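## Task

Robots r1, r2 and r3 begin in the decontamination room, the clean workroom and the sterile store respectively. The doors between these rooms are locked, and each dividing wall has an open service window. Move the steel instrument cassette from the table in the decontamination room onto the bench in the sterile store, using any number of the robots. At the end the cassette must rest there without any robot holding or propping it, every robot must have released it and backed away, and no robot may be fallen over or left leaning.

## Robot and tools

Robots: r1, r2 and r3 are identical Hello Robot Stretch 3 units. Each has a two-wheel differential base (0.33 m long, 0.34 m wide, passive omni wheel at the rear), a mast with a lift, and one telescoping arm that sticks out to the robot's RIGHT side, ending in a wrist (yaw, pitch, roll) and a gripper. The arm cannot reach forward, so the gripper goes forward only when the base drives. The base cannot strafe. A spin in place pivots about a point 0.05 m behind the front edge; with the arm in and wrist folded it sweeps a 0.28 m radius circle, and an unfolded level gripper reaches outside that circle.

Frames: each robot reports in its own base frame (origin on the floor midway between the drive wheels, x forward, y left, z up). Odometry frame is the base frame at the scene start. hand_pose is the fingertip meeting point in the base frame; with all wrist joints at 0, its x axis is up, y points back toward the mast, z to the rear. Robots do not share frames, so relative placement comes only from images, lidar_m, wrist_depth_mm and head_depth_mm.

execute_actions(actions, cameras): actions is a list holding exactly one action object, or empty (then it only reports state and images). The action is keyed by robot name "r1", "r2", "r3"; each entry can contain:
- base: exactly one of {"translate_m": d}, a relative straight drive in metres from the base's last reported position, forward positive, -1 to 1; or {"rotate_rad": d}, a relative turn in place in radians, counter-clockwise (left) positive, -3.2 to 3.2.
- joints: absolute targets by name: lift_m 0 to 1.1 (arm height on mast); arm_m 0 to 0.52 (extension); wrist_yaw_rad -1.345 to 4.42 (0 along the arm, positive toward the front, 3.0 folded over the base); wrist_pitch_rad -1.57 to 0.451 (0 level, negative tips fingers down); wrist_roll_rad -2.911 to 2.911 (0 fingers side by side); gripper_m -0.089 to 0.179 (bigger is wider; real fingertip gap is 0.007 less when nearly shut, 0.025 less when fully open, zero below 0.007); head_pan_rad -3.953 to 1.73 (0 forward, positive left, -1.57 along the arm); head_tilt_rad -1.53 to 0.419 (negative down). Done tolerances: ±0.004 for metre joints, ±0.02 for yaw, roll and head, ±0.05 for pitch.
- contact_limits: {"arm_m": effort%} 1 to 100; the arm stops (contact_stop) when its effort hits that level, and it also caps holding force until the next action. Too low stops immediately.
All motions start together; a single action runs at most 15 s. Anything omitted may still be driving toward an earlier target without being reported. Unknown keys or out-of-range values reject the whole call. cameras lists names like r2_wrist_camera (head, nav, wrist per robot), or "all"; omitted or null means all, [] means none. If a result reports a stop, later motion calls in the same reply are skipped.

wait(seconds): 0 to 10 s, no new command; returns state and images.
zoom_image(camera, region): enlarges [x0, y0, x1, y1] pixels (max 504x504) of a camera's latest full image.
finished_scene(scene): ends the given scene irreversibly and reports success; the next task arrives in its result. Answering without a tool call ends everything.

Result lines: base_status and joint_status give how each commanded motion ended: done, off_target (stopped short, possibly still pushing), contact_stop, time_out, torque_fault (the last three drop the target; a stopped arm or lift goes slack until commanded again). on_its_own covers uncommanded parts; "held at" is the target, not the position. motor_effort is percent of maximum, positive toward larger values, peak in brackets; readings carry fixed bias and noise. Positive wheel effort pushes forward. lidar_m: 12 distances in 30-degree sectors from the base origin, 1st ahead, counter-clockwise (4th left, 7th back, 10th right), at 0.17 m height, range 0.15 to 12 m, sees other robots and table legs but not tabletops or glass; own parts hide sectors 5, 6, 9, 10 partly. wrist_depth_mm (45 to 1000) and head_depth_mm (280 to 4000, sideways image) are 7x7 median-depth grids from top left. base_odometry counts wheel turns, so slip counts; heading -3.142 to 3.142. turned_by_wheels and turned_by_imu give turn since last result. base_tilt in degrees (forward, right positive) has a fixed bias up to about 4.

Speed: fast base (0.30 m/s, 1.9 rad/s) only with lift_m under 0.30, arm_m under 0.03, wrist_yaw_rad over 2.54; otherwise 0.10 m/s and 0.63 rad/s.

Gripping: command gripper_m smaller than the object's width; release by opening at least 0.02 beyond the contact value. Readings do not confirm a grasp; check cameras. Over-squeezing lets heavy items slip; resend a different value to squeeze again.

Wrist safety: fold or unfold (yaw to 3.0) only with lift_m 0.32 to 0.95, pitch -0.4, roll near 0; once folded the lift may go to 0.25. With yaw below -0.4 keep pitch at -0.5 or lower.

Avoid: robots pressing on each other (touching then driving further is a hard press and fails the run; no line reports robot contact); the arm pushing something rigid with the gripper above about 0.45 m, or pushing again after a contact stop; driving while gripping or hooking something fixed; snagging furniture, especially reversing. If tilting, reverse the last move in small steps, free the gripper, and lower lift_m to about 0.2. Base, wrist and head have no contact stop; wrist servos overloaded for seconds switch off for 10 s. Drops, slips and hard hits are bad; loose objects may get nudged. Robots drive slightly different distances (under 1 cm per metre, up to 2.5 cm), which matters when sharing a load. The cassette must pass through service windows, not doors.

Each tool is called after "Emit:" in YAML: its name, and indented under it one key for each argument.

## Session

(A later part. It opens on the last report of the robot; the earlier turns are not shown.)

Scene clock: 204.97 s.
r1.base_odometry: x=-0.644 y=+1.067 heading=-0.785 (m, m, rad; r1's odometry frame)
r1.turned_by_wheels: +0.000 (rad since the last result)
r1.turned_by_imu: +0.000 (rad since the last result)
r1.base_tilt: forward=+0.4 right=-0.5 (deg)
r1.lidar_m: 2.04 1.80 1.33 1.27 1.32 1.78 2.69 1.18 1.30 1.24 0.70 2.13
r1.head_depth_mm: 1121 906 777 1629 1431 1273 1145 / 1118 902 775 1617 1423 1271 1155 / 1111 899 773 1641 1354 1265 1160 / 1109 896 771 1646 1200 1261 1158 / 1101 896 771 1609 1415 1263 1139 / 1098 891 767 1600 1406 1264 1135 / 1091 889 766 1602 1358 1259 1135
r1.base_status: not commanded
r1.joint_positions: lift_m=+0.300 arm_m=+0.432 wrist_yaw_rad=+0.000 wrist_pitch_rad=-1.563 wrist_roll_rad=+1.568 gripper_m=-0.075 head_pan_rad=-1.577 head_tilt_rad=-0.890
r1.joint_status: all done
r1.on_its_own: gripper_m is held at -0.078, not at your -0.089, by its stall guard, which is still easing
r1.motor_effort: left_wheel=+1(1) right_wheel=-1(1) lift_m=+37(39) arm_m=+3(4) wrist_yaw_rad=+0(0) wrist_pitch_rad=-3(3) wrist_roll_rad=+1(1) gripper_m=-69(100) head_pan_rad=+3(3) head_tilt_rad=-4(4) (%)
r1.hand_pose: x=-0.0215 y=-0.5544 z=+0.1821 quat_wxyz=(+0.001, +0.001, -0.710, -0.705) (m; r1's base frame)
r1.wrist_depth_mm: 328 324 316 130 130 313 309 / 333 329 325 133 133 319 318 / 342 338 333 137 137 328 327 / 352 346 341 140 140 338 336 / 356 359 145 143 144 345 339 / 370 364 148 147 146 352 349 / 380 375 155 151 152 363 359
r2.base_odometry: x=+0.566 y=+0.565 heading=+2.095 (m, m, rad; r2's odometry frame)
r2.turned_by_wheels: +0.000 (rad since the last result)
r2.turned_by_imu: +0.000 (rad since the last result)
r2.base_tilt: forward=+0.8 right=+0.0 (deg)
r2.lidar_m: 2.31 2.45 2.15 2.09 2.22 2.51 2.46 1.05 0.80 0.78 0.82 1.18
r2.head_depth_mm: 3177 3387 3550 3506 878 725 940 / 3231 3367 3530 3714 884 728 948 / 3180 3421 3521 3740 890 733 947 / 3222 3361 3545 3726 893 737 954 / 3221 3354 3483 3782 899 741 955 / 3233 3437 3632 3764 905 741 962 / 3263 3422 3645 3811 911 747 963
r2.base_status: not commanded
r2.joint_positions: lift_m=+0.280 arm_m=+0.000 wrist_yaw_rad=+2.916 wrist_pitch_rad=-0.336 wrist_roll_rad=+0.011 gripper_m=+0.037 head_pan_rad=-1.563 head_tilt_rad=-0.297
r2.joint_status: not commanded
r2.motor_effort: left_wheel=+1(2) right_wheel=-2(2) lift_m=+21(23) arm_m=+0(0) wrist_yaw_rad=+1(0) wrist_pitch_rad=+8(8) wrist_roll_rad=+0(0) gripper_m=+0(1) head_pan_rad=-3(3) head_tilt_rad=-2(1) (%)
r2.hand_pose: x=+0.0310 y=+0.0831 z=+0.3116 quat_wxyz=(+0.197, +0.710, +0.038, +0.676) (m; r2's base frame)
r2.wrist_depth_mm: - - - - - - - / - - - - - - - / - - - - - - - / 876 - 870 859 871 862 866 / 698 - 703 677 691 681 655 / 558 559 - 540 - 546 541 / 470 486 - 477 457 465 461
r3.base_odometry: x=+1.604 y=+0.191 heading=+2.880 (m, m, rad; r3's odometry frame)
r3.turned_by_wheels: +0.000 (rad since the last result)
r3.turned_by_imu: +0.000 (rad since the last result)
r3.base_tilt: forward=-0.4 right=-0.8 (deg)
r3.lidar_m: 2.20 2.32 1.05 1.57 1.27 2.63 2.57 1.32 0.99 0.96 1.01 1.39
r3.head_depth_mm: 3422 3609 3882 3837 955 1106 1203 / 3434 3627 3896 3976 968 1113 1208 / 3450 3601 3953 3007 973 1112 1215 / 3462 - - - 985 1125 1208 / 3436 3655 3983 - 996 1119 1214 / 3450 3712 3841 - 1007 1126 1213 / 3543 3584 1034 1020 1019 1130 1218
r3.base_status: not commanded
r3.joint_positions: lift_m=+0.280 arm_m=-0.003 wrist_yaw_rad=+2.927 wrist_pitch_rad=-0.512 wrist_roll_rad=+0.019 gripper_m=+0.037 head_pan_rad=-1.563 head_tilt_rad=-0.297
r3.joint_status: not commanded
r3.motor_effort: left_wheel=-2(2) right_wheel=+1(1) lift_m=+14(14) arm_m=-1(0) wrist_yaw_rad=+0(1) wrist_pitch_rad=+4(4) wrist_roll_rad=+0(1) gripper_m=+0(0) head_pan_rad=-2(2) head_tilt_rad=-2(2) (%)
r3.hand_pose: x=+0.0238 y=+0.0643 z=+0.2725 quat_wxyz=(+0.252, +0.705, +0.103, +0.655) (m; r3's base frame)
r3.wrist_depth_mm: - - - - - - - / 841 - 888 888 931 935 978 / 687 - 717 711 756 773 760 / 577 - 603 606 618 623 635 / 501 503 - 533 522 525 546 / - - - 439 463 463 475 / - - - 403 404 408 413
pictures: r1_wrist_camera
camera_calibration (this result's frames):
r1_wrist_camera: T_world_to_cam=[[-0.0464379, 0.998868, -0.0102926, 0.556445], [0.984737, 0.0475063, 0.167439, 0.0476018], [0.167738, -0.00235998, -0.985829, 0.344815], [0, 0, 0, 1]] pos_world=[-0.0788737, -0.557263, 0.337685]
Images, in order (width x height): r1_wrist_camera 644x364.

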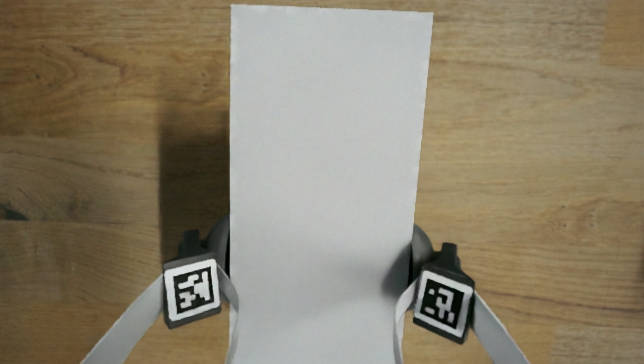

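Emit:
execute_actions:
  actions:
    - {"r1":{"base":{"rotate_rad":1.571},"joints":{"arm_m":0.0,"gripper_m":-0.085}},"r2":{"joints":{"lift_m":0.9,"wrist_pitch_rad":-0.4}}}
  cameras: []

Emit:
execute_actions:
  actions:
    - {"r1":{"base":{"translate_m":0.72},"joints":{"lift_m":1.1,"gripper_m":-0.089}},"r2":{"joints":{"wrist_yaw_rad":0}}}
  cameras: []

Emit:
execute_actions:
  actions:
    - {"r1":{"base":{"rotate_rad":1.571},"joints":{"gripper_m":-0.085,"head_tilt_rad":-0.6}},"r2":{"joints":{"lift_m":1.1,"wrist_pitch_rad":-1.57,"wrist_roll_rad":1.57,"gripper_m":0.15}}}
  cameras: ["r1_nav_camera","r1_head_camera"]

Scene clock: 217.50 s.
r1.base_odometry: x=-0.644 y=+1.067 heading=+0.786 (m, m, rad; r1's odometry frame)
r1.turned_by_wheels: +1.571 (rad since the last result)
r1.turned_by_imu: +1.583 (rad since the last result)
r1.base_tilt: forward=+0.4 right=-0.5 (deg)
r1.lidar_m: 1.27 1.31 1.78 2.70 2.20 1.29 1.24 0.70 0.15 - 0.15 1.32
r1.head_depth_mm: 1950 2175 1880 1627 1426 1272 1147 / 1951 2169 1880 1622 1420 1270 1150 / 1958 2188 1886 1610 1426 1270 1185 / 1957 2181 1875 1629 1412 1265 1172 / 1961 2167 1860 1613 1423 1265 1141 / 1951 2162 1859 1608 1414 1265 1137 / 1950 2148 1866 1606 1411 1262 1135
r1.base_status: done
r1.joint_positions: lift_m=+0.300 arm_m=+0.001 wrist_yaw_rad=+0.000 wrist_pitch_rad=-1.563 wrist_roll_rad=+1.568 gripper_m=-0.046 head_pan_rad=-1.577 head_tilt_rad=-0.890
r1.joint_status: gripper_m off_target (ended at -0.046, target -0.085); the others done
joint sent to its limit — the command would take r1.arm_m past its lower limit, so that joint was sent only as far as its limit.
r1.on_its_own: gripper_m is held at -0.049, not at your -0.085, by its stall guard, which is still easing
r1.motor_effort: left_wheel=-1(7) right_wheel=+2(7) lift_m=+37(37) arm_m=-4(4) wrist_yaw_rad=-1(0) wrist_pitch_rad=-3(3) wrist_roll_rad=+1(1) gripper_m=-57(100) head_pan_rad=+3(3) head_tilt_rad=-4(4) (%)
r1.hand_pose: x=-0.0215 y=-0.1240 z=+0.1821 quat_wxyz=(+0.001, +0.001, -0.710, -0.705) (m; r1's base frame)
r1.wrist_depth_mm: 326 322 320 131 131 - - / 333 328 329 135 132 - - / 342 338 336 137 136 - - / 348 346 341 141 139 - - / 362 357 148 145 143 - - / 370 366 150 149 147 - - / 384 376 263 153 152 - -
r2.base_odometry: x=+0.566 y=+0.565 heading=+2.095 (m, m, rad; r2's odometry frame)
r2.turned_by_wheels: +0.000 (rad since the last result)
r2.turned_by_imu: +0.001 (rad since the last result)
r2.base_tilt: forward=+0.9 right=+0.1 (deg)
r2.lidar_m: 2.31 2.45 2.15 2.10 2.21 2.51 2.46 1.04 0.80 0.78 0.82 1.18
r2.head_depth_mm: 3237 3382 3544 3474 881 726 942 / 3209 3383 3517 3670 885 728 945 / 3243 3406 3546 3739 891 734 947 / 3209 3431 3494 3697 891 736 955 / 3219 3339 3609 3703 897 739 957 / 3208 3424 3641 3802 905 741 958 / 3252 3454 3616 3774 911 747 964
r2.base_status: not commanded
r2.joint_positions: lift_m=+0.900 arm_m=+0.000 wrist_yaw_rad=+2.916 wrist_pitch_rad=-0.413 wrist_roll_rad=+0.011 gripper_m=+0.037 head_pan_rad=-1.563 head_tilt_rad=-0.297
r2.joint_status: all done
r2.motor_effort: left_wheel=+2(1) right_wheel=-1(1) lift_m=+32(33) arm_m=+0(0) wrist_yaw_rad=+1(1) wrist_pitch_rad=+7(9) wrist_roll_rad=+0(0) gripper_m=+0(1) head_pan_rad=-3(3) head_tilt_rad=-2(1) (%)
r2.hand_pose: x=+0.0290 y=+0.0744 z=+0.9136 quat_wxyz=(+0.223, +0.707, +0.065, +0.668) (m; r2's base frame)
r2.wrist_depth_mm: - - - - - - - / - - - - - - - / - - - - - - - / - - - - - - - / - - - - - - - / - - - - - - - / - - - - - - -
r3.base_odometry: x=+1.604 y=+0.191 heading=+2.880 (m, m, rad; r3's odometry frame)
r3.turned_by_wheels: +0.000 (rad since the last result)
r3.turned_by_imu: +0.002 (rad since the last result)
r3.base_tilt: forward=-0.5 right=-0.8 (deg)
r3.lidar_m: 2.21 2.32 1.05 1.57 1.27 2.64 2.57 1.32 0.99 0.97 1.01 1.40
r3.head_depth_mm: 3469 3658 3882 3981 953 1108 1194 / 3507 3670 3890 3950 966 1116 1202 / 3449 3667 3963 - 975 1118 1211 / 3453 - - - 990 1119 1214 / 3512 3648 3924 - 995 1118 1218 / 3466 3712 3912 - 1009 1130 1222 / 3509 3610 1037 1020 1019 1132 1224
r3.base_status: not commanded
r3.joint_positions: lift_m=+0.280 arm_m=-0.003 wrist_yaw_rad=+2.927 wrist_pitch_rad=-0.512 wrist_roll_rad=+0.019 gripper_m=+0.037 head_pan_rad=-1.563 head_tilt_rad=-0.297
r3.joint_status: not commanded
r3.motor_effort: left_wheel=-2(2) right_wheel=+2(1) lift_m=+14(14) arm_m=+0(0) wrist_yaw_rad=+0(0) wrist_pitch_rad=+4(4) wrist_roll_rad=+0(0) gripper_m=-1(1) head_pan_rad=-3(2) head_tilt_rad=-2(2) (%)
r3.hand_pose: x=+0.0238 y=+0.0643 z=+0.2725 quat_wxyz=(+0.252, +0.705, +0.103, +0.655) (m; r3's base frame)
r3.wrist_depth_mm: - - - - - - - / 822 - 922 900 954 970 949 / 689 - 720 720 745 740 774 / 572 - 595 602 613 624 633 / 497 505 - 532 522 540 541 / - - - 440 451 455 470 / - - - 403 401 409 413
pictures: none
No camera images: the call's "cameras" was empty. Leave "cameras" out to get every camera's image.

Scene clock: 226.27 s.
r1.base_odometry: x=-0.135 y=+1.577 heading=+0.786 (m, m, rad; r1's odometry frame)
r1.turned_by_wheels: +0.000 (rad since the last result)
r1.turned_by_imu: +0.007 (rad since the last result)
r1.base_tilt: forward=+0.4 right=-0.5 (deg)
r1.lidar_m: 0.55 0.57 0.78 2.13 2.80 1.67 1.41 1.36 2.12 2.02 0.79 0.58
r1.head_depth_mm: - - - - 1407 291 1115 / - - - - - 288 1116 / - - - - - - - / 1953 2156 - - - 287 - / 1953 2156 1971 - 834 289 1106 / 1945 2161 1899 1624 1388 290 1104 / 1831 1795 1770 1614 1413 1258 1119
r1.base_status: done
r1.joint_positions: lift_m=+1.097 arm_m=+0.001 wrist_yaw_rad=+0.000 wrist_pitch_rad=-1.563 wrist_roll_rad=+1.568 gripper_m=-0.032 head_pan_rad=-1.577 head_tilt_rad=-0.890
r1.joint_status: gripper_m off_target (ended at -0.032, target -0.089); the others done
joint sent to its limit — the command would take r1.lift_m past its upper limit, so that joint was sent only as far as its limit.
r1.on_its_own: gripper_m is held at -0.034, not at your -0.089, by its stall guard, which is still easing
r1.motor_effort: left_wheel=-2(2) right_wheel=+2(7) lift_m=+37(38) arm_m=-3(4) wrist_yaw_rad=+0(0) wrist_pitch_rad=-3(3) wrist_roll_rad=+1(1) gripper_m=-27(100) head_pan_rad=+3(3) head_tilt_rad=-3(4) (%)
r1.hand_pose: x=-0.0215 y=-0.1240 z=+0.9791 quat_wxyz=(+0.001, +0.001, -0.710, -0.705) (m; r1's base frame)
r1.wrist_depth_mm: - - - 133 132 - - / - - - 136 134 - - / - - - 139 137 - - / - - - 143 141 - - / - - 150 146 145 - - / - - 153 150 147 - - / 952 997 537 154 985 - -
r2.base_odometry: x=+0.566 y=+0.565 heading=+2.095 (m, m, rad; r2's odometry frame)
r2.turned_by_wheels: +0.000 (rad since the last result)
r2.turned_by_imu: +0.001 (rad since the last result)
r2.base_tilt: forward=+0.7 right=+0.0 (deg)
r2.lidar_m: 2.31 2.44 2.15 2.10 2.22 2.51 2.46 1.05 0.80 0.78 0.82 1.18
r2.head_depth_mm: 3177 3377 3575 3496 877 726 941 / 3213 3368 3551 3699 882 730 946 / 3260 3388 3525 3742 884 733 937 / 3176 3355 3506 3783 895 736 939 / 3243 3329 3574 3840 897 739 954 / 3236 3378 3534 3716 902 741 957 / 3242 3414 3607 3767 909 747 963
r2.base_status: not commanded
r2.joint_positions: lift_m=+0.900 arm_m=+0.000 wrist_yaw_rad=+0.003 wrist_pitch_rad=-0.413 wrist_roll_rad=+0.011 gripper_m=+0.037 head_pan_rad=-1.563 head_tilt_rad=-0.297
r2.joint_status: all done
r2.motor_effort: left_wheel=+1(2) right_wheel=-2(2) lift_m=+32(32) arm_m=+0(0) wrist_yaw_rad=-2(2) wrist_pitch_rad=+7(7) wrist_roll_rad=+1(0) gripper_m=+0(0) head_pan_rad=-3(3) head_tilt_rad=-2(2) (%)
r2.hand_pose: x=-0.0208 y=-0.3700 z=+0.9136 quat_wxyz=(+0.689, +0.145, -0.695, -0.145) (m; r2's base frame)
r2.wrist_depth_mm: 577 - - - - - 452 / 566 584 569 571 575 543 490 / 462 440 435 420 414 403 518 / 726 694 674 646 627 608 586 / 830 768 740 720 688 673 643 / 934 906 855 830 - 747 724 / - - - 923 913 862 827
r3.base_odometry: x=+1.604 y=+0.191 heading=+2.880 (m, m, rad; r3's odometry frame)
r3.turned_by_wheels: +0.000 (rad since the last result)
r3.turned_by_imu: +0.001 (rad since the last result)
r3.base_tilt: forward=-0.4 right=-0.8 (deg)
r3.lidar_m: 2.21 2.33 1.05 1.56 1.27 2.63 2.57 1.32 0.99 0.96 1.01 1.39
r3.head_depth_mm: 3494 3624 3886 3913 954 1105 1201 / 3408 3644 3841 3949 962 1117 1204 / 3431 3621 3907 - 972 1109 1211 / 3441 - 3969 - 985 1121 1218 / 3460 3687 3904 - 993 1125 1213 / 3502 3680 3888 - 1011 1128 1211 / 3510 3629 1039 1019 1017 1132 1232
r3.base_status: not commanded
r3.joint_positions: lift_m=+0.280 arm_m=-0.003 wrist_yaw_rad=+2.927 wrist_pitch_rad=-0.512 wrist_roll_rad=+0.019 gripper_m=+0.037 head_pan_rad=-1.563 head_tilt_rad=-0.297
r3.joint_status: not commanded
r3.motor_effort: left_wheel=-2(2) right_wheel=+1(1) lift_m=+14(14) arm_m=+0(0) wrist_yaw_rad=-1(0) wrist_pitch_rad=+4(4) wrist_roll_rad=+0(0) gripper_m=-1(1) head_pan_rad=-2(2) head_tilt_rad=-2(2) (%)
r3.hand_pose: x=+0.0238 y=+0.0643 z=+0.2725 quat_wxyz=(+0.252, +0.705, +0.103, +0.655) (m; r3's base frame)
r3.wrist_depth_mm: - - - - - - - / 866 - 881 893 941 957 950 / 689 - 702 734 732 750 781 / 573 - 600 602 613 638 646 / 496 502 - 530 529 536 548 / - - - 443 457 465 464 / - - - 407 401 410 409
pictures: none
No camera images: the call's "cameras" was empty. Leave "cameras" out to get every camera's image.

Scene clock: 229.70 s.
r1.base_odometry: x=-0.135 y=+1.577 heading=+2.357 (m, m, rad; r1's odometry frame)
r1.turned_by_wheels: +1.571 (rad since the last result)
r1.turned_by_imu: +1.581 (rad since the last result)
r1.base_tilt: forward=+0.4 right=-0.5 (deg)
r1.lidar_m: 2.14 2.80 1.66 1.40 1.36 2.11 2.02 0.79 0.57 0.55 0.57 0.79
r1.head_depth_mm: - - - - - - 1121 / - - - - - - - / - - - - - - - / 3256 3548 3138 - - - - / 3273 3534 2882 716 601 - - / 3157 3418 2748 714 592 861 1094 / 3157 3498 2860 710 573 886 1094
r1.base_status: done
r1.joint_positions: lift_m=+1.097 arm_m=+0.001 wrist_yaw_rad=+0.000 wrist_pitch_rad=-1.563 wrist_roll_rad=+1.568 gripper_m=-0.066 head_pan_rad=-1.577 head_tilt_rad=-0.606
r1.joint_status: gripper_m off_target (ended at -0.066, target -0.085); the others done
r1.on_its_own: gripper_m is held at -0.069, not at your -0.085, by its stall guard, which is still easing
r1.motor_effort: left_wheel=-1(7) right_wheel=+2(7) lift_m=+37(37) arm_m=-3(4) wrist_yaw_rad=-1(0) wrist_pitch_rad=-3(3) wrist_roll_rad=+1(1) gripper_m=-64(100) head_pan_rad=+3(2) head_tilt_rad=+2(18) (%)
r1.hand_pose: x=-0.0215 y=-0.1240 z=+0.9791 quat_wxyz=(+0.001, +0.001, -0.710, -0.705) (m; r1's base frame)
r1.wrist_depth_mm: 523 752 - 131 130 - - / 540 751 - 133 133 - - / 546 767 - 137 136 - - / 540 787 - 139 140 - - / 555 794 146 144 144 - - / 557 745 149 148 146 - - / 564 894 154 152 153 - -
r2.base_odometry: x=+0.566 y=+0.565 heading=+2.095 (m, m, rad; r2's odometry frame)
r2.turned_by_wheels: +0.000 (rad since the last result)
r2.turned_by_imu: +0.000 (rad since the last result)
r2.base_tilt: forward=+0.9 right=+0.1 (deg)
r2.lidar_m: 2.31 2.44 2.14 2.10 2.22 2.51 2.46 1.04 0.80 0.78 0.82 1.17
r2.head_depth_mm: 3207 3315 - - - - - / 3166 3362 - - - - - / 3156 3417 - - - - - / 3197 3395 3583 3822 892 734 954 / 3277 3385 3503 3763 899 738 958 / 3220 1433 1352 3585 905 741 961 / 3266 3427 3667 3843 908 745 965
r2.base_status: not commanded
r2.joint_positions: lift_m=+1.100 arm_m=+0.000 wrist_yaw_rad=+0.003 wrist_pitch_rad=-1.544 wrist_roll_rad=+1.563 gripper_m=+0.150 head_pan_rad=-1.563 head_tilt_rad=-0.297
r2.joint_status: all done
joint sent to its limit — the command would take r2.wrist_pitch_rad past its lower limit, so that joint was sent only as far as its limit.
r2.motor_effort: left_wheel=+3(1) right_wheel=-2(2) lift_m=+31(30) arm_m=+0(0) wrist_yaw_rad=-2(3) wrist_pitch_rad=-5(7) wrist_roll_rad=+3(3) gripper_m=+1(88) head_pan_rad=-3(3) head_tilt_rad=-2(1) (%)
r2.hand_pose: x=-0.0216 y=-0.1273 z=+0.9817 quat_wxyz=(+0.004, +0.003, -0.716, -0.698) (m; r2's base frame)
r2.wrist_depth_mm: 768 - - - - - - / 790 - - - - - - / 769 - - - - - - / 784 - - - - - - / 802 - - - - - - / 816 - - - - - - / 753 - - - - - -
r3.base_odometry: x=+1.604 y=+0.191 heading=+2.880 (m, m, rad; r3's odometry frame)
r3.turned_by_wheels: +0.000 (rad since the last result)
r3.turned_by_imu: +0.000 (rad since the last result)
r3.base_tilt: forward=-0.5 right=-0.7 (deg)
r3.lidar_m: 2.21 2.32 1.05 1.57 1.26 2.64 2.57 1.32 0.99 0.96 1.01 1.39
r3.head_depth_mm: 3433 3628 3864 3949 950 1111 1201 / 3439 3621 3854 3960 961 1115 1207 / 3423 3556 3847 - 972 1111 1215 / 3503 - - - 988 1119 1215 / 3458 3702 3895 - 993 1127 1217 / 3581 3727 3930 - 1006 1131 1221 / 3484 3603 1038 1015 1013 1133 1229
r3.base_status: not commanded
r3.joint_positions: lift_m=+0.280 arm_m=-0.003 wrist_yaw_rad=+2.927 wrist_pitch_rad=-0.512 wrist_roll_rad=+0.019 gripper_m=+0.037 head_pan_rad=-1.563 head_tilt_rad=-0.297
r3.joint_status: not commanded
r3.motor_effort: left_wheel=-3(2) right_wheel=+2(1) lift_m=+14(14) arm_m=-1(0) wrist_yaw_rad=+0(0) wrist_pitch_rad=+4(3) wrist_roll_rad=+0(0) gripper_m=-1(1) head_pan_rad=-2(2) head_tilt_rad=-2(1) (%)
r3.hand_pose: x=+0.0238 y=+0.0643 z=+0.2725 quat_wxyz=(+0.252, +0.705, +0.103, +0.655) (m; r3's base frame)
r3.wrist_depth_mm: - - - - - - - / 827 - 891 913 940 972 993 / 686 - 707 740 751 752 745 / 579 - 592 604 618 611 626 / 496 506 - 530 522 523 541 / - - - 444 458 460 467 / - - - 402 404 414 414
pictures: r1_head_camera (sideways: a quarter turn clockwise sets it upright), r1_nav_camera (sideways: a quarter turn counterclockwise sets it upright)
camera_calibration (this result's frames):
r1_head_camera: T_world_to_cam=[[-0.0255361, 0.597098, -0.801761, 1.06895], [0.999666, 0.0184874, -0.0180712, 0.0228931], [0.00403221, -0.801955, -0.597371, 0.737232], [0, 0, 0, 1]] pos_world=[0.00143868, -0.0474657, 1.29786]
r1_nav_camera: T_world_to_cam=[[-0.0111038, -0.536901, 0.843572, -1.05617], [-0.999192, 0.0385456, 0.0113805, 0.0471913], [-0.0386262, -0.842764, -0.536895, 0.656394], [0, 0, 0, 1]] pos_world=[0.0607796, -0.0156929, 1.24283]
Images, in order (width x height): r1_head_camera 896x504, r1_nav_camera 672x504.

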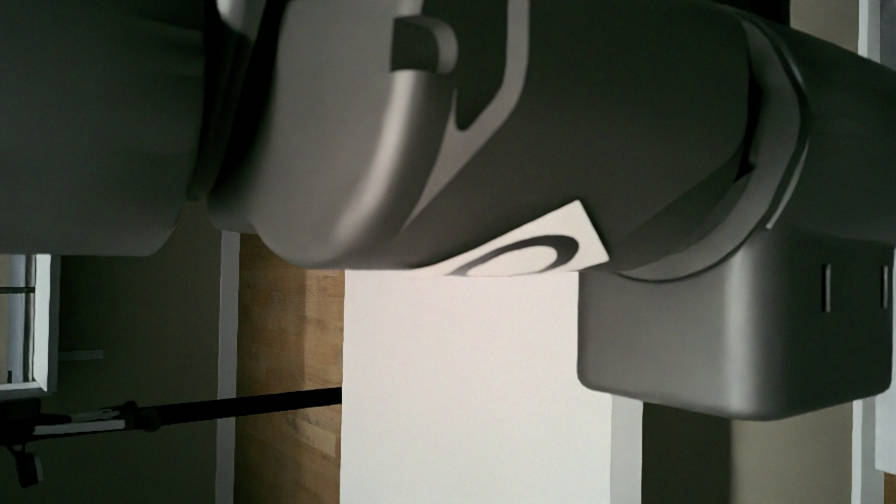

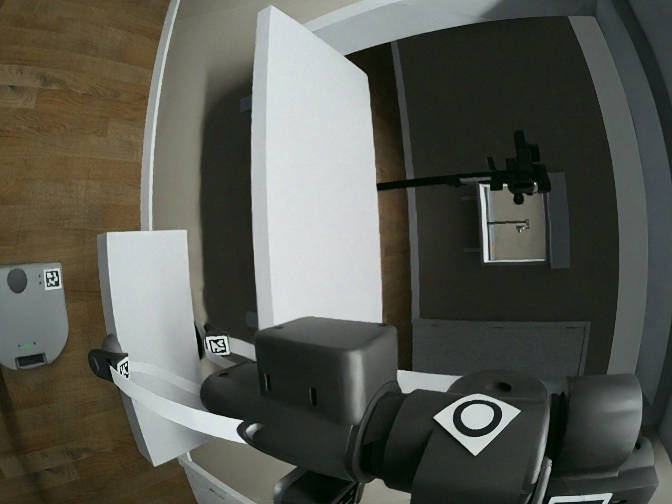

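Emit:
execute_actions:
  actions:
    - {"r1":{"base":{"translate_m":0.25},"joints":{"arm_m":0.52,"gripper_m":-0.089}},"r2":{"base":{"rotate_rad":-1.571}}}
  cameras: []

Emit:
execute_actions:
  actions:
    - {"r1":{"joints":{"lift_m":1.015,"gripper_m":-0.085}},"r2":{"base":{"translate_m":0.28}}}
  cameras: []

Emit:
execute_actions:
  actions:
    - {"r1":{"joints":{"gripper_m":0.15}},"r2":{"base":{"rotate_rad":1.571},"joints":{"head_tilt_rad":-0.7}}}
  cameras: []

Emit:
execute_actions:
  actions:
    - {"r1":{"joints":{"lift_m":1.1}}}
  cameras: []

Emit:
execute_actions:
  actions:
    - {"r1":{"joints":{"arm_m":0.0}},"r2":{"joints":{"arm_m":0.3}}}
  cameras: ["r2_nav_camera","r2_wrist_camera"]

Scene clock: 242.67 s.
r1.base_odometry: x=-0.312 y=+1.753 heading=+2.357 (m, m, rad; r1's odometry frame)
r1.turned_by_wheels: +0.000 (rad since the last result)
r1.turned_by_imu: +0.003 (rad since the last result)
r1.base_tilt: forward=+0.3 right=-0.5 (deg)
r1.lidar_m: 2.15 2.54 1.53 1.95 2.03 2.37 2.04 0.78 0.57 0.55 0.58 0.79
r1.head_depth_mm: 3135 3530 2925 729 584 879 1086 / 3184 3519 2929 724 582 880 1083 / 3157 3486 841 720 581 882 1087 / 3209 3587 839 718 578 882 1088 / 3196 3516 831 715 577 883 1093 / 3164 3498 2858 713 574 884 1094 / 3169 3485 2839 709 573 887 1094
r1.base_status: done
r1.joint_positions: lift_m=+1.097 arm_m=+0.520 wrist_yaw_rad=+0.000 wrist_pitch_rad=-1.563 wrist_roll_rad=+1.568 gripper_m=-0.064 head_pan_rad=-1.577 head_tilt_rad=-0.606
r1.joint_status: gripper_m off_target (ended at -0.064, target -0.089); the others done
r1.on_its_own: gripper_m is held at -0.068, not at your -0.089, by its stall guard, which is still easing
r1.motor_effort: left_wheel=-1(5) right_wheel=+2(6) lift_m=+36(36) arm_m=+4(0) wrist_yaw_rad=+1(0) wrist_pitch_rad=-4(4) wrist_roll_rad=+1(1) gripper_m=-65(100) head_pan_rad=+3(3) head_tilt_rad=+2(3) (%)
r1.hand_pose: x=-0.0215 y=-0.6423 z=+0.9791 quat_wxyz=(+0.001, +0.001, -0.710, -0.705) (m; r1's base frame)
r1.wrist_depth_mm: - 260 253 131 131 251 250 / - 265 262 134 133 255 256 / 981 272 267 137 137 263 262 / - 278 270 140 140 271 268 / - 283 146 144 143 278 279 / - 295 148 148 146 286 286 / - 301 154 151 153 293 291
r2.base_odometry: x=+0.566 y=+0.565 heading=+0.524 (m, m, rad; r2's odometry frame)
r2.turned_by_wheels: -1.571 (rad since the last result)
r2.turned_by_imu: -1.594 (rad since the last result)
r2.base_tilt: forward=+0.8 right=+0.2 (deg)
r2.lidar_m: 0.78 0.82 1.16 2.32 2.43 2.15 2.10 2.21 2.52 2.46 1.06 0.80
r2.head_depth_mm: 2102 2238 - - - - - / 2108 2231 - - - - - / 2113 2239 - - - - - / 2132 2234 2387 2521 2603 1905 1505 / 2133 2226 2370 2535 2624 1901 1517 / 2134 2235 2384 2532 2617 1936 1513 / 2126 2203 2186 2194 2169 1925 1522
r2.base_status: done
r2.joint_positions: lift_m=+1.100 arm_m=+0.000 wrist_yaw_rad=+0.003 wrist_pitch_rad=-1.544 wrist_roll_rad=+1.563 gripper_m=+0.150 head_pan_rad=-1.563 head_tilt_rad=-0.297
r2.joint_status: not commanded
r2.motor_effort: left_wheel=+2(6) right_wheel=-2(7) lift_m=+32(33) arm_m=+0(0) wrist_yaw_rad=-3(2) wrist_pitch_rad=-5(5) wrist_roll_rad=+3(3) gripper_m=+0(0) head_pan_rad=-3(3) head_tilt_rad=-2(2) (%)
r2.hand_pose: x=-0.0216 y=-0.1273 z=+0.9817 quat_wxyz=(+0.004, +0.003, -0.716, -0.698) (m; r2's base frame)
r2.wrist_depth_mm: - - - - - - - / - - - - - - - / - - - - - - - / - - - - - - - / - - - - - - - / - - - - - - - / - - - - - - -
r3.base_odometry: x=+1.604 y=+0.191 heading=+2.880 (m, m, rad; r3's odometry frame)
r3.turned_by_wheels: +0.000 (rad since the last result)
r3.turned_by_imu: +0.002 (rad since the last result)
r3.base_tilt: forward=-0.5 right=-0.7 (deg)
r3.lidar_m: 2.21 2.31 1.05 1.56 1.27 2.63 2.57 1.32 0.99 0.97 1.01 1.39
r3.head_depth_mm: 3402 3603 3897 3895 951 1114 1197 / 3409 3637 3857 3942 962 1111 1203 / 3423 3588 3917 - 976 1116 1207 / 3526 3639 3974 - 983 1119 1213 / 3467 3674 3883 - 997 1126 1208 / 3504 3671 3857 - 1008 1124 1218 / 3438 3588 1038 1023 1020 1129 1231
r3.base_status: not commanded
r3.joint_positions: lift_m=+0.280 arm_m=-0.003 wrist_yaw_rad=+2.927 wrist_pitch_rad=-0.512 wrist_roll_rad=+0.019 gripper_m=+0.037 head_pan_rad=-1.563 head_tilt_rad=-0.297
r3.joint_status: not commanded
r3.motor_effort: left_wheel=-2(1) right_wheel=+1(1) lift_m=+14(14) arm_m=+0(1) wrist_yaw_rad=+1(0) wrist_pitch_rad=+4(4) wrist_roll_rad=+0(0) gripper_m=-1(1) head_pan_rad=-2(2) head_tilt_rad=-2(2) (%)
r3.hand_pose: x=+0.0238 y=+0.0643 z=+0.2725 quat_wxyz=(+0.252, +0.705, +0.103, +0.655) (m; r3's base frame)
r3.wrist_depth_mm: - - - - - - - / 823 - 884 938 927 946 969 / 687 - 715 716 725 765 771 / 575 - 608 604 611 625 637 / 501 500 - 525 525 524 537 / - - - 445 458 468 469 / - - - 404 401 410 417
pictures: none
No camera images: the call's "cameras" was empty. Leave "cameras" out to get every camera's image.

Scene clock: 246.70 s.
r1.base_odometry: x=-0.312 y=+1.753 heading=+2.357 (m, m, rad; r1's odometry frame)
r1.turned_by_wheels: +0.000 (rad since the last result)
r1.turned_by_imu: +0.000 (rad since the last result)
r1.base_tilt: forward=+0.4 right=-0.5 (deg)
r1.lidar_m: 2.15 2.54 1.53 1.96 2.04 2.36 2.05 0.79 0.58 0.55 0.57 0.79
r1.head_depth_mm: 3087 3634 2944 729 584 880 1087 / - 3493 2923 717 582 881 1087 / - 3511 1316 688 580 880 1087 / 3276 - 2872 687 578 884 1084 / 3137 3540 2912 691 577 880 1089 / 3142 3513 2862 714 574 884 1089 / 3177 3465 2849 711 572 885 1088
r1.base_status: not commanded
r1.joint_positions: lift_m=+1.015 arm_m=+0.520 wrist_yaw_rad=+0.000 wrist_pitch_rad=-1.563 wrist_roll_rad=+1.568 gripper_m=-0.056 head_pan_rad=-1.577 head_tilt_rad=-0.606
r1.joint_status: gripper_m off_target (ended at -0.056, target -0.085); the others done
r1.on_its_own: gripper_m is held at -0.059, not at your -0.085, by its stall guard, which is still easing
r1.motor_effort: left_wheel=-1(2) right_wheel=+2(2) lift_m=+31(31) arm_m=+4(4) wrist_yaw_rad=+0(0) wrist_pitch_rad=-4(3) wrist_roll_rad=+1(1) gripper_m=-48(100) head_pan_rad=+3(3) head_tilt_rad=+2(3) (%)
r1.hand_pose: x=-0.0215 y=-0.6423 z=+0.8973 quat_wxyz=(+0.001, +0.001, -0.710, -0.705) (m; r1's base frame)
r1.wrist_depth_mm: 180 179 176 131 131 175 173 / 186 183 180 134 133 178 177 / 189 188 186 137 137 184 182 / 195 193 191 141 141 187 187 / 200 199 145 144 144 193 191 / 206 205 149 148 146 198 197 / 213 210 206 152 152 202 202
r2.base_odometry: x=+0.808 y=+0.705 heading=+0.524 (m, m, rad; r2's odometry frame)
r2.turned_by_wheels: +0.000 (rad since the last result)
r2.turned_by_imu: +0.000 (rad since the last result)
r2.base_tilt: forward=+0.9 right=+0.1 (deg)
r2.lidar_m: 0.50 0.52 0.74 2.28 2.43 2.45 2.38 2.49 2.53 1.65 0.67 0.51
r2.head_depth_mm: 2114 2230 - - - - - / 2116 2236 - - - - - / 2126 2264 - - - - - / 2134 2257 2362 2545 2609 1908 1505 / 2118 2251 2382 2562 2645 1917 1506 / 2110 2102 2045 2028 1996 1819 1511 / 1446 1434 1408 1392 1388 1367 1360
r2.base_status: done
r2.joint_positions: lift_m=+1.100 arm_m=+0.000 wrist_yaw_rad=+0.003 wrist_pitch_rad=-1.544 wrist_roll_rad=+1.563 gripper_m=+0.150 head_pan_rad=-1.563 head_tilt_rad=-0.297
r2.joint_status: not commanded
r2.motor_effort: left_wheel=+2(6) right_wheel=-2(2) lift_m=+32(32) arm_m=+0(1) wrist_yaw_rad=-2(1) wrist_pitch_rad=-5(5) wrist_roll_rad=+3(3) gripper_m=+0(0) head_pan_rad=-3(3) head_tilt_rad=-2(2) (%)
r2.hand_pose: x=-0.0216 y=-0.1273 z=+0.9817 quat_wxyz=(+0.004, +0.003, -0.716, -0.698) (m; r2's base frame)
r2.wrist_depth_mm: - - - - - - - / - - - - - - - / - - - - - - - / - - - - - - - / - - - - - - - / - - - - - - - / 843 877 907 923 970 - -
r3.base_odometry: x=+1.604 y=+0.191 heading=+2.880 (m, m, rad; r3's odometry frame)
r3.turned_by_wheels: +0.000 (rad since the last result)
r3.turned_by_imu: +0.001 (rad since the last result)
r3.base_tilt: forward=-0.5 right=-0.7 (deg)
r3.lidar_m: 2.21 2.32 1.05 1.57 1.27 2.63 2.57 1.32 0.99 0.96 1.01 1.39
r3.head_depth_mm: 3462 3624 3872 3937 951 1103 1204 / 3409 3619 3834 3962 963 1111 1202 / 3477 3613 - 3493 978 1119 1209 / 3454 3617 3995 3816 987 1117 1214 / 3475 3698 3931 - 1001 1122 1221 / 3502 3671 3913 - 1004 1127 1214 / 3481 3669 1040 1014 1020 1130 1225
r3.base_status: not commanded
r3.joint_positions: lift_m=+0.280 arm_m=-0.003 wrist_yaw_rad=+2.927 wrist_pitch_rad=-0.512 wrist_roll_rad=+0.019 gripper_m=+0.037 head_pan_rad=-1.563 head_tilt_rad=-0.297
r3.joint_status: not commanded
r3.motor_effort: left_wheel=-2(3) right_wheel=+1(1) lift_m=+14(14) arm_m=-1(1) wrist_yaw_rad=+0(0) wrist_pitch_rad=+4(4) wrist_roll_rad=+0(0) gripper_m=+0(1) head_pan_rad=-2(2) head_tilt_rad=-2(2) (%)
r3.hand_pose: x=+0.0238 y=+0.0643 z=+0.2725 quat_wxyz=(+0.252, +0.705, +0.103, +0.655) (m; r3's base frame)
r3.wrist_depth_mm: - - - - - - - / 849 - 903 913 922 984 983 / 686 - 731 719 730 764 782 / 575 - 593 604 621 624 621 / 502 496 - 534 522 532 535 / - - - 444 455 459 468 / - - - 400 404 404 413
pictures: none
No camera images: the call's "cameras" was empty. Leave "cameras" out to get every camera's image.

Scene clock: 250.13 s.
r1.base_odometry: x=-0.312 y=+1.753 heading=+2.357 (m, m, rad; r1's odometry frame)
r1.turned_by_wheels: +0.000 (rad since the last result)
r1.turned_by_imu: +0.000 (rad since the last result)
r1.base_tilt: forward=+0.4 right=-0.5 (deg)
r1.lidar_m: 2.15 2.56 1.53 1.96 2.04 2.37 2.05 0.78 0.58 0.55 0.58 0.79
r1.head_depth_mm: 3066 3572 2935 728 584 879 1087 / - 3490 2933 722 584 881 1085 / - 3578 2922 698 581 880 1086 / 877 - 2867 693 578 882 1088 / 3062 3420 2748 692 576 882 1087 / 3147 3496 2887 713 575 883 1093 / 3163 3486 2853 711 573 883 1092
r1.base_status: not commanded
r1.joint_positions: lift_m=+1.015 arm_m=+0.520 wrist_yaw_rad=+0.000 wrist_pitch_rad=-1.568 wrist_roll_rad=+1.568 gripper_m=+0.150 head_pan_rad=-1.577 head_tilt_rad=-0.606
r1.joint_status: all done
r1.motor_effort: left_wheel=-2(2) right_wheel=+2(3) lift_m=+29(31) arm_m=+4(4) wrist_yaw_rad=+0(1) wrist_pitch_rad=-1(4) wrist_roll_rad=+1(1) gripper_m=+0(88) head_pan_rad=+3(3) head_tilt_rad=+2(2) (%)
r1.hand_pose: x=-0.0215 y=-0.6410 z=+0.8975 quat_wxyz=(+0.001, +0.001, -0.708, -0.706) (m; r1's base frame)
r1.wrist_depth_mm: 180 180 178 148 175 175 175 / 186 184 182 152 151 180 180 / 189 189 186 155 156 185 183 / 194 193 192 158 189 188 187 / 198 198 196 164 193 193 192 / 204 203 202 167 200 - 197 / 211 210 207 171 203 206 202
r2.base_odometry: x=+0.808 y=+0.705 heading=+2.095 (m, m, rad; r2's odometry frame)
r2.turned_by_wheels: +1.571 (rad since the last result)
r2.turned_by_imu: +1.595 (rad since the last result)
r2.base_tilt: forward=+0.7 right=+0.1 (deg)
r2.lidar_m: 2.27 2.44 2.44 2.38 2.51 2.52 1.60 0.67 0.51 0.50 0.52 0.75
r2.head_depth_mm: - - - - - 949 1115 / - - - - - - - / - - - - - - - / 406 468 511 579 - - 1133 / 395 491 815 617 - - 1127 / 393 3172 2534 656 533 907 1125 / 2997 3236 2559 655 534 909 1128
r2.base_status: done
r2.joint_positions: lift_m=+1.100 arm_m=+0.000 wrist_yaw_rad=+0.003 wrist_pitch_rad=-1.544 wrist_roll_rad=+1.563 gripper_m=+0.150 head_pan_rad=-1.563 head_tilt_rad=-0.691
r2.joint_status: all done
r2.motor_effort: left_wheel=-2(7) right_wheel=+1(4) lift_m=+32(31) arm_m=-1(0) wrist_yaw_rad=-2(2) wrist_pitch_rad=-5(5) wrist_roll_rad=+3(2) gripper_m=-2(0) head_pan_rad=-3(3) head_tilt_rad=-6(38) (%)
r2.hand_pose: x=-0.0216 y=-0.1273 z=+0.9817 quat_wxyz=(+0.004, +0.003, -0.716, -0.698) (m; r2's base frame)
r2.wrist_depth_mm: 270 611 - - - - - / 274 611 - - - - - / 281 621 - - - - - / 287 647 - - - - - / 300 612 - - - - - / 306 - - - - - - / 316 707 - - - - -
r3.base_odometry: x=+1.604 y=+0.191 heading=+2.880 (m, m, rad; r3's odometry frame)
r3.turned_by_wheels: +0.000 (rad since the last result)
r3.turned_by_imu: +0.000 (rad since the last result)
r3.base_tilt: forward=-0.4 right=-0.7 (deg)
r3.lidar_m: 2.21 2.32 1.05 1.57 1.27 2.63 2.57 1.32 0.99 0.96 1.01 1.39
r3.head_depth_mm: 3473 3683 3812 3863 955 1109 1200 / 3441 3617 3842 3964 963 1114 1200 / 3464 3720 3841 3449 974 1119 1208 / 3499 - - - 990 1126 1211 / 3412 3668 3920 - 990 1126 1217 / 3485 3765 3930 - 1010 1128 1224 / 3467 3630 1040 1016 1019 1127 1228
r3.base_status: not commanded
r3.joint_positions: lift_m=+0.280 arm_m=-0.003 wrist_yaw_rad=+2.927 wrist_pitch_rad=-0.512 wrist_roll_rad=+0.019 gripper_m=+0.037 head_pan_rad=-1.563 head_tilt_rad=-0.297
r3.joint_status: not commanded
r3.motor_effort: left_wheel=-2(3) right_wheel=+2(1) lift_m=+14(14) arm_m=-1(0) wrist_yaw_rad=+1(0) wrist_pitch_rad=+4(4) wrist_roll_rad=+0(0) gripper_m=-1(1) head_pan_rad=-3(2) head_tilt_rad=-2(2) (%)
r3.hand_pose: x=+0.0238 y=+0.0643 z=+0.2725 quat_wxyz=(+0.252, +0.705, +0.103, +0.655) (m; r3's base frame)
r3.wrist_depth_mm: - - - - - - - / 816 - 886 900 929 960 - / 688 - 715 718 752 750 775 / 570 - 605 591 608 621 630 / 501 500 - 534 537 532 536 / - - - 437 460 455 471 / - - - 402 406 410 416
pictures: none
No camera images: the call's "cameras" was empty. Leave "cameras" out to get every camera's image.

Scene clock: 251.70 s.
r1.base_odometry: x=-0.312 y=+1.753 heading=+2.357 (m, m, rad; r1's odometry frame)
r1.turned_by_wheels: +0.000 (rad since the last result)
r1.turned_by_imu: +0.000 (rad since the last result)
r1.base_tilt: forward=+0.4 right=-0.4 (deg)
r1.lidar_m: 2.15 2.54 1.53 1.96 2.03 2.37 2.04 0.78 0.57 0.55 0.57 0.79
r1.head_depth_mm: 3158 3516 2935 728 584 881 1084 / 3203 3521 2911 721 583 881 1085 / 3197 3557 2897 697 579 879 1085 / 866 3530 2921 695 578 881 1084 / 3063 3439 2748 694 577 883 1089 / 3189 3506 2869 713 576 882 1093 / 3153 3474 2847 710 573 884 1091
r1.base_status: not commanded
r1.joint_positions: lift_m=+1.097 arm_m=+0.520 wrist_yaw_rad=+0.000 wrist_pitch_rad=-1.568 wrist_roll_rad=+1.568 gripper_m=+0.150 head_pan_rad=-1.577 head_tilt_rad=-0.606
r1.joint_status: all done
joint sent to its limit — the command would take r1.lift_m past its upper limit, so that joint was sent only as far as its limit.
r1.motor_effort: left_wheel=-1(1) right_wheel=+2(2) lift_m=+34(38) arm_m=+4(3) wrist_yaw_rad=+1(1) wrist_pitch_rad=-2(1) wrist_roll_rad=+1(1) gripper_m=+0(0) head_pan_rad=+3(3) head_tilt_rad=+2(2) (%)
r1.hand_pose: x=-0.0215 y=-0.6411 z=+0.9793 quat_wxyz=(+0.001, +0.001, -0.708, -0.706) (m; r1's base frame)
r1.wrist_depth_mm: - 259 253 256 254 251 248 / - 265 265 230 259 258 258 / - 271 270 236 263 264 265 / - 277 274 240 270 271 272 / - 283 283 249 277 278 277 / - 294 291 256 288 - 289 / - 301 300 298 293 295 -
r2.base_odometry: x=+0.808 y=+0.705 heading=+2.095 (m, m, rad; r2's odometry frame)
r2.turned_by_wheels: +0.000 (rad since the last result)
r2.turned_by_imu: +0.000 (rad since the last result)
r2.base_tilt: forward=+0.7 right=+0.0 (deg)
r2.lidar_m: 2.27 2.42 2.44 2.38 2.51 2.53 1.60 0.67 0.51 0.50 0.52 0.75
r2.head_depth_mm: - - - - - 952 1117 / - - - - - - - / - - - - - - - / 418 451 621 608 - - 1134 / 452 3251 2547 617 - - 1135 / 2540 3139 2526 655 534 909 1124 / 2943 3221 2551 655 534 904 1132
r2.base_status: not commanded
r2.joint_positions: lift_m=+1.100 arm_m=+0.000 wrist_yaw_rad=+0.003 wrist_pitch_rad=-1.544 wrist_roll_rad=+1.563 gripper_m=+0.150 head_pan_rad=-1.563 head_tilt_rad=-0.691
r2.joint_status: not commanded
r2.motor_effort: left_wheel=-1(2) right_wheel=+1(1) lift_m=+33(31) arm_m=-1(0) wrist_yaw_rad=-2(2) wrist_pitch_rad=-5(5) wrist_roll_rad=+3(3) gripper_m=+1(0) head_pan_rad=-3(3) head_tilt_rad=-6(6) (%)
r2.hand_pose: x=-0.0216 y=-0.1273 z=+0.9817 quat_wxyz=(+0.004, +0.003, -0.716, -0.698) (m; r2's base frame)
r2.wrist_depth_mm: 268 606 - - - - - / 274 621 - - - - - / 281 623 - - - - - / 290 649 - - - - - / 297 619 - - - - - / 307 - - - - - - / 316 713 - - - - -
r3.base_odometry: x=+1.604 y=+0.191 heading=+2.880 (m, m, rad; r3's odometry frame)
r3.turned_by_wheels: +0.000 (rad since the last result)
r3.turned_by_imu: +0.000 (rad since the last result)
r3.base_tilt: forward=-0.5 right=-0.6 (deg)
r3.lidar_m: 2.21 2.32 1.05 1.56 1.27 2.64 2.56 1.32 0.99 0.96 1.01 1.38
r3.head_depth_mm: 3382 3581 3857 3871 951 1111 1200 / 3409 3671 3832 3996 962 1115 1199 / 3453 3618 3849 3448 974 1115 1208 / 3422 3744 - - 984 1122 1210 / 3444 3679 3898 - 1001 1126 1212 / 3466 3711 3965 - 1012 1120 1220 / 3452 3601 1038 1015 1022 1134 1229
r3.base_status: not commanded
r3.joint_positions: lift_m=+0.280 arm_m=-0.003 wrist_yaw_rad=+2.927 wrist_pitch_rad=-0.512 wrist_roll_rad=+0.019 gripper_m=+0.037 head_pan_rad=-1.563 head_tilt_rad=-0.297
r3.joint_status: not commanded
r3.motor_effort: left_wheel=-2(2) right_wheel=+1(1) lift_m=+14(14) arm_m=+0(1) wrist_yaw_rad=+0(0) wrist_pitch_rad=+4(4) wrist_roll_rad=+0(0) gripper_m=-1(1) head_pan_rad=-2(3) head_tilt_rad=-2(2) (%)
r3.hand_pose: x=+0.0238 y=+0.0643 z=+0.2725 quat_wxyz=(+0.252, +0.705, +0.103, +0.655) (m; r3's base frame)
r3.wrist_depth_mm: - - - - - - - / 845 - 902 906 925 923 973 / 679 - 711 732 744 760 777 / 570 - 595 608 623 622 626 / 493 499 - 533 529 531 535 / - - - 444 459 455 469 / - - - 404 407 409 413
pictures: none
No camera images: the call's "cameras" was empty. Leave "cameras" out to get every camera's image.

Scene clock: 256.70 s.
r1.base_odometry: x=-0.312 y=+1.753 heading=+2.357 (m, m, rad; r1's odometry frame)
r1.turned_by_wheels: +0.000 (rad since the last result)
r1.turned_by_imu: +0.000 (rad since the last result)
r1.base_tilt: forward=+0.4 right=-0.5 (deg)
r1.lidar_m: 2.15 2.55 1.52 1.96 2.04 2.37 2.05 0.78 0.57 0.55 0.57 0.79
r1.head_depth_mm: - - - - - - 1120 / - - - - - - - / - - - - - - - / 627 3471 2856 - - - - / 1109 3485 2746 694 601 - - / 3172 3491 2873 714 591 862 1128 / 3166 3502 2854 711 572 884 1090
r1.base_status: not commanded
r1.joint_positions: lift_m=+1.097 arm_m=+0.001 wrist_yaw_rad=+0.000 wrist_pitch_rad=-1.567 wrist_roll_rad=+1.568 gripper_m=+0.150 head_pan_rad=-1.577 head_tilt_rad=-0.606
r1.joint_status: all done
joint sent to its limit — the command would take r1.arm_m past its lower limit, so that joint was sent only as far as its limit.
r1.motor_effort: left_wheel=-1(1) right_wheel=+2(2) lift_m=+34(34) arm_m=-4(5) wrist_yaw_rad=+0(0) wrist_pitch_rad=-2(2) wrist_roll_rad=+1(1) gripper_m=-1(1) head_pan_rad=+2(2) head_tilt_rad=+2(2) (%)
r1.hand_pose: x=-0.0215 y=-0.1230 z=+0.9793 quat_wxyz=(+0.001, +0.001, -0.708, -0.706) (m; r1's base frame)
r1.wrist_depth_mm: 521 753 - - - - - / 538 773 - - - - - / 554 769 - - - - - / 554 793 - - - - - / 557 912 - - - - - / 528 954 - - - - - / 605 823 - - - - -
r2.base_odometry: x=+0.808 y=+0.705 heading=+2.095 (m, m, rad; r2's odometry frame)
r2.turned_by_wheels: +0.000 (rad since the last result)
r2.turned_by_imu: +0.000 (rad since the last result)
r2.base_tilt: forward=+0.8 right=+0.0 (deg)
r2.lidar_m: 2.28 2.43 2.43 2.38 2.51 2.53 1.60 0.67 0.51 0.50 0.52 0.75
r2.head_depth_mm: 2529 3150 2525 654 531 881 1113 / 2215 3124 2539 653 531 889 1115 / - 3170 2544 625 533 897 1112 / - - 1333 627 532 897 1120 / 2561 3236 2546 618 534 901 1116 / 2846 3189 2552 653 532 904 1120 / 2995 3270 2556 656 533 909 1132
r2.base_status: not commanded
r2.joint_positions: lift_m=+1.100 arm_m=+0.300 wrist_yaw_rad=+0.001 wrist_pitch_rad=-1.545 wrist_roll_rad=+1.564 gripper_m=+0.150 head_pan_rad=-1.563 head_tilt_rad=-0.691
r2.joint_status: all done
r2.motor_effort: left_wheel=-2(1) right_wheel=+1(2) lift_m=+32(32) arm_m=+3(1) wrist_yaw_rad=-1(2) wrist_pitch_rad=-5(5) wrist_roll_rad=+2(3) gripper_m=+0(0) head_pan_rad=-3(3) head_tilt_rad=-5(6) (%)
r2.hand_pose: x=-0.0216 y=-0.4269 z=+0.9817 quat_wxyz=(+0.003, +0.002, -0.716, -0.698) (m; r2's base frame)
r2.wrist_depth_mm: 267 266 262 258 256 - - / 275 269 268 268 263 - - / 281 246 245 273 271 - - / 285 253 257 278 280 - - / 294 290 268 286 289 - - / 302 - 278 296 - - - / 310 307 306 302 - - -
r3.base_odometry: x=+1.604 y=+0.191 heading=+2.880 (m, m, rad; r3's odometry frame)
r3.turned_by_wheels: +0.000 (rad since the last result)
r3.turned_by_imu: +0.001 (rad since the last result)
r3.base_tilt: forward=-0.5 right=-0.7 (deg)
r3.lidar_m: 2.21 2.32 1.05 1.56 1.27 2.64 2.57 1.32 0.99 0.96 1.01 1.39
r3.head_depth_mm: 3458 3589 3868 3936 951 1109 1197 / 3464 3642 3895 - 964 1112 1203 / 3447 3573 3899 3451 974 1113 1207 / 3433 - - - 984 1117 1212 / 3526 3665 3963 - 998 1121 1217 / 3555 3766 3911 - 1012 1127 1225 / 3487 3624 1036 1013 1016 1123 1222
r3.base_status: not commanded
r3.joint_positions: lift_m=+0.280 arm_m=-0.003 wrist_yaw_rad=+2.927 wrist_pitch_rad=-0.512 wrist_roll_rad=+0.019 gripper_m=+0.037 head_pan_rad=-1.563 head_tilt_rad=-0.297
r3.joint_status: not commanded
r3.motor_effort: left_wheel=-2(3) right_wheel=+1(1) lift_m=+14(14) arm_m=-1(0) wrist_yaw_rad=+1(0) wrist_pitch_rad=+4(4) wrist_roll_rad=+0(0) gripper_m=+0(1) head_pan_rad=-2(3) head_tilt_rad=-2(2) (%)
r3.hand_pose: x=+0.0238 y=+0.0643 z=+0.2725 quat_wxyz=(+0.252, +0.705, +0.103, +0.655) (m; r3's base frame)
r3.wrist_depth_mm: - - - - - - - / 833 - 894 897 913 972 990 / 683 - 712 712 725 749 770 / 584 - 583 604 620 621 629 / 496 498 - 536 532 534 540 / - - - 440 462 461 465 / - - - 406 406 409 416
pictures: r2_nav_camera (sideways: a quarter turn counterclockwise sets it upright), r2_wrist_camera
camera_calibration (this result's frames):
r2_nav_camera: T_world_to_cam=[[-0.0311233, -0.595534, 0.802727, -0.996208], [-0.999508, 0.0215712, -0.0227495, 0.0869872], [-0.00376766, -0.803041, -0.595912, 0.736626], [0, 0, 0, 1]] pos_world=[0.0587145, -0.0036114, 1.24063]
r2_wrist_camera: T_world_to_cam=[[0.00433032, 0.998375, -0.0568145, 0.487464], [0.990062, 0.00370578, 0.140581, -0.0748752], [0.140563, -0.0568587, -0.988438, 1.11785], [0, 0, 0, 1]] pos_world=[-0.0851084, -0.422835, 1.14315]
Images, in order (width x height): r2_nav_camera 672x504, r2_wrist_camera 644x364.

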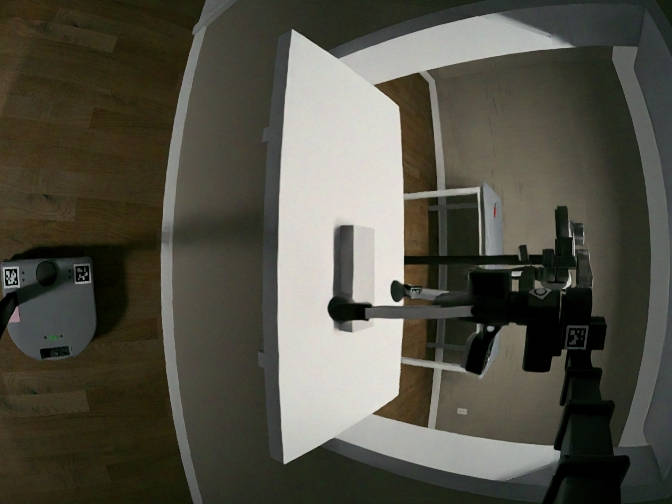

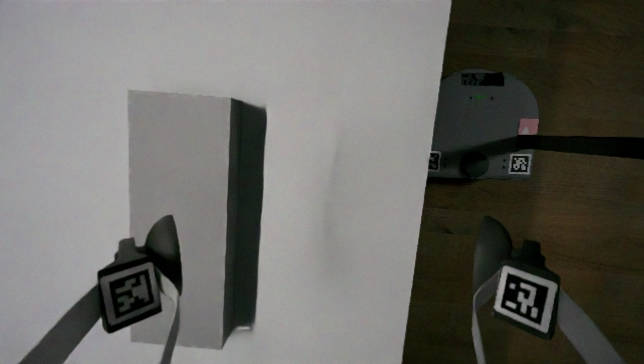

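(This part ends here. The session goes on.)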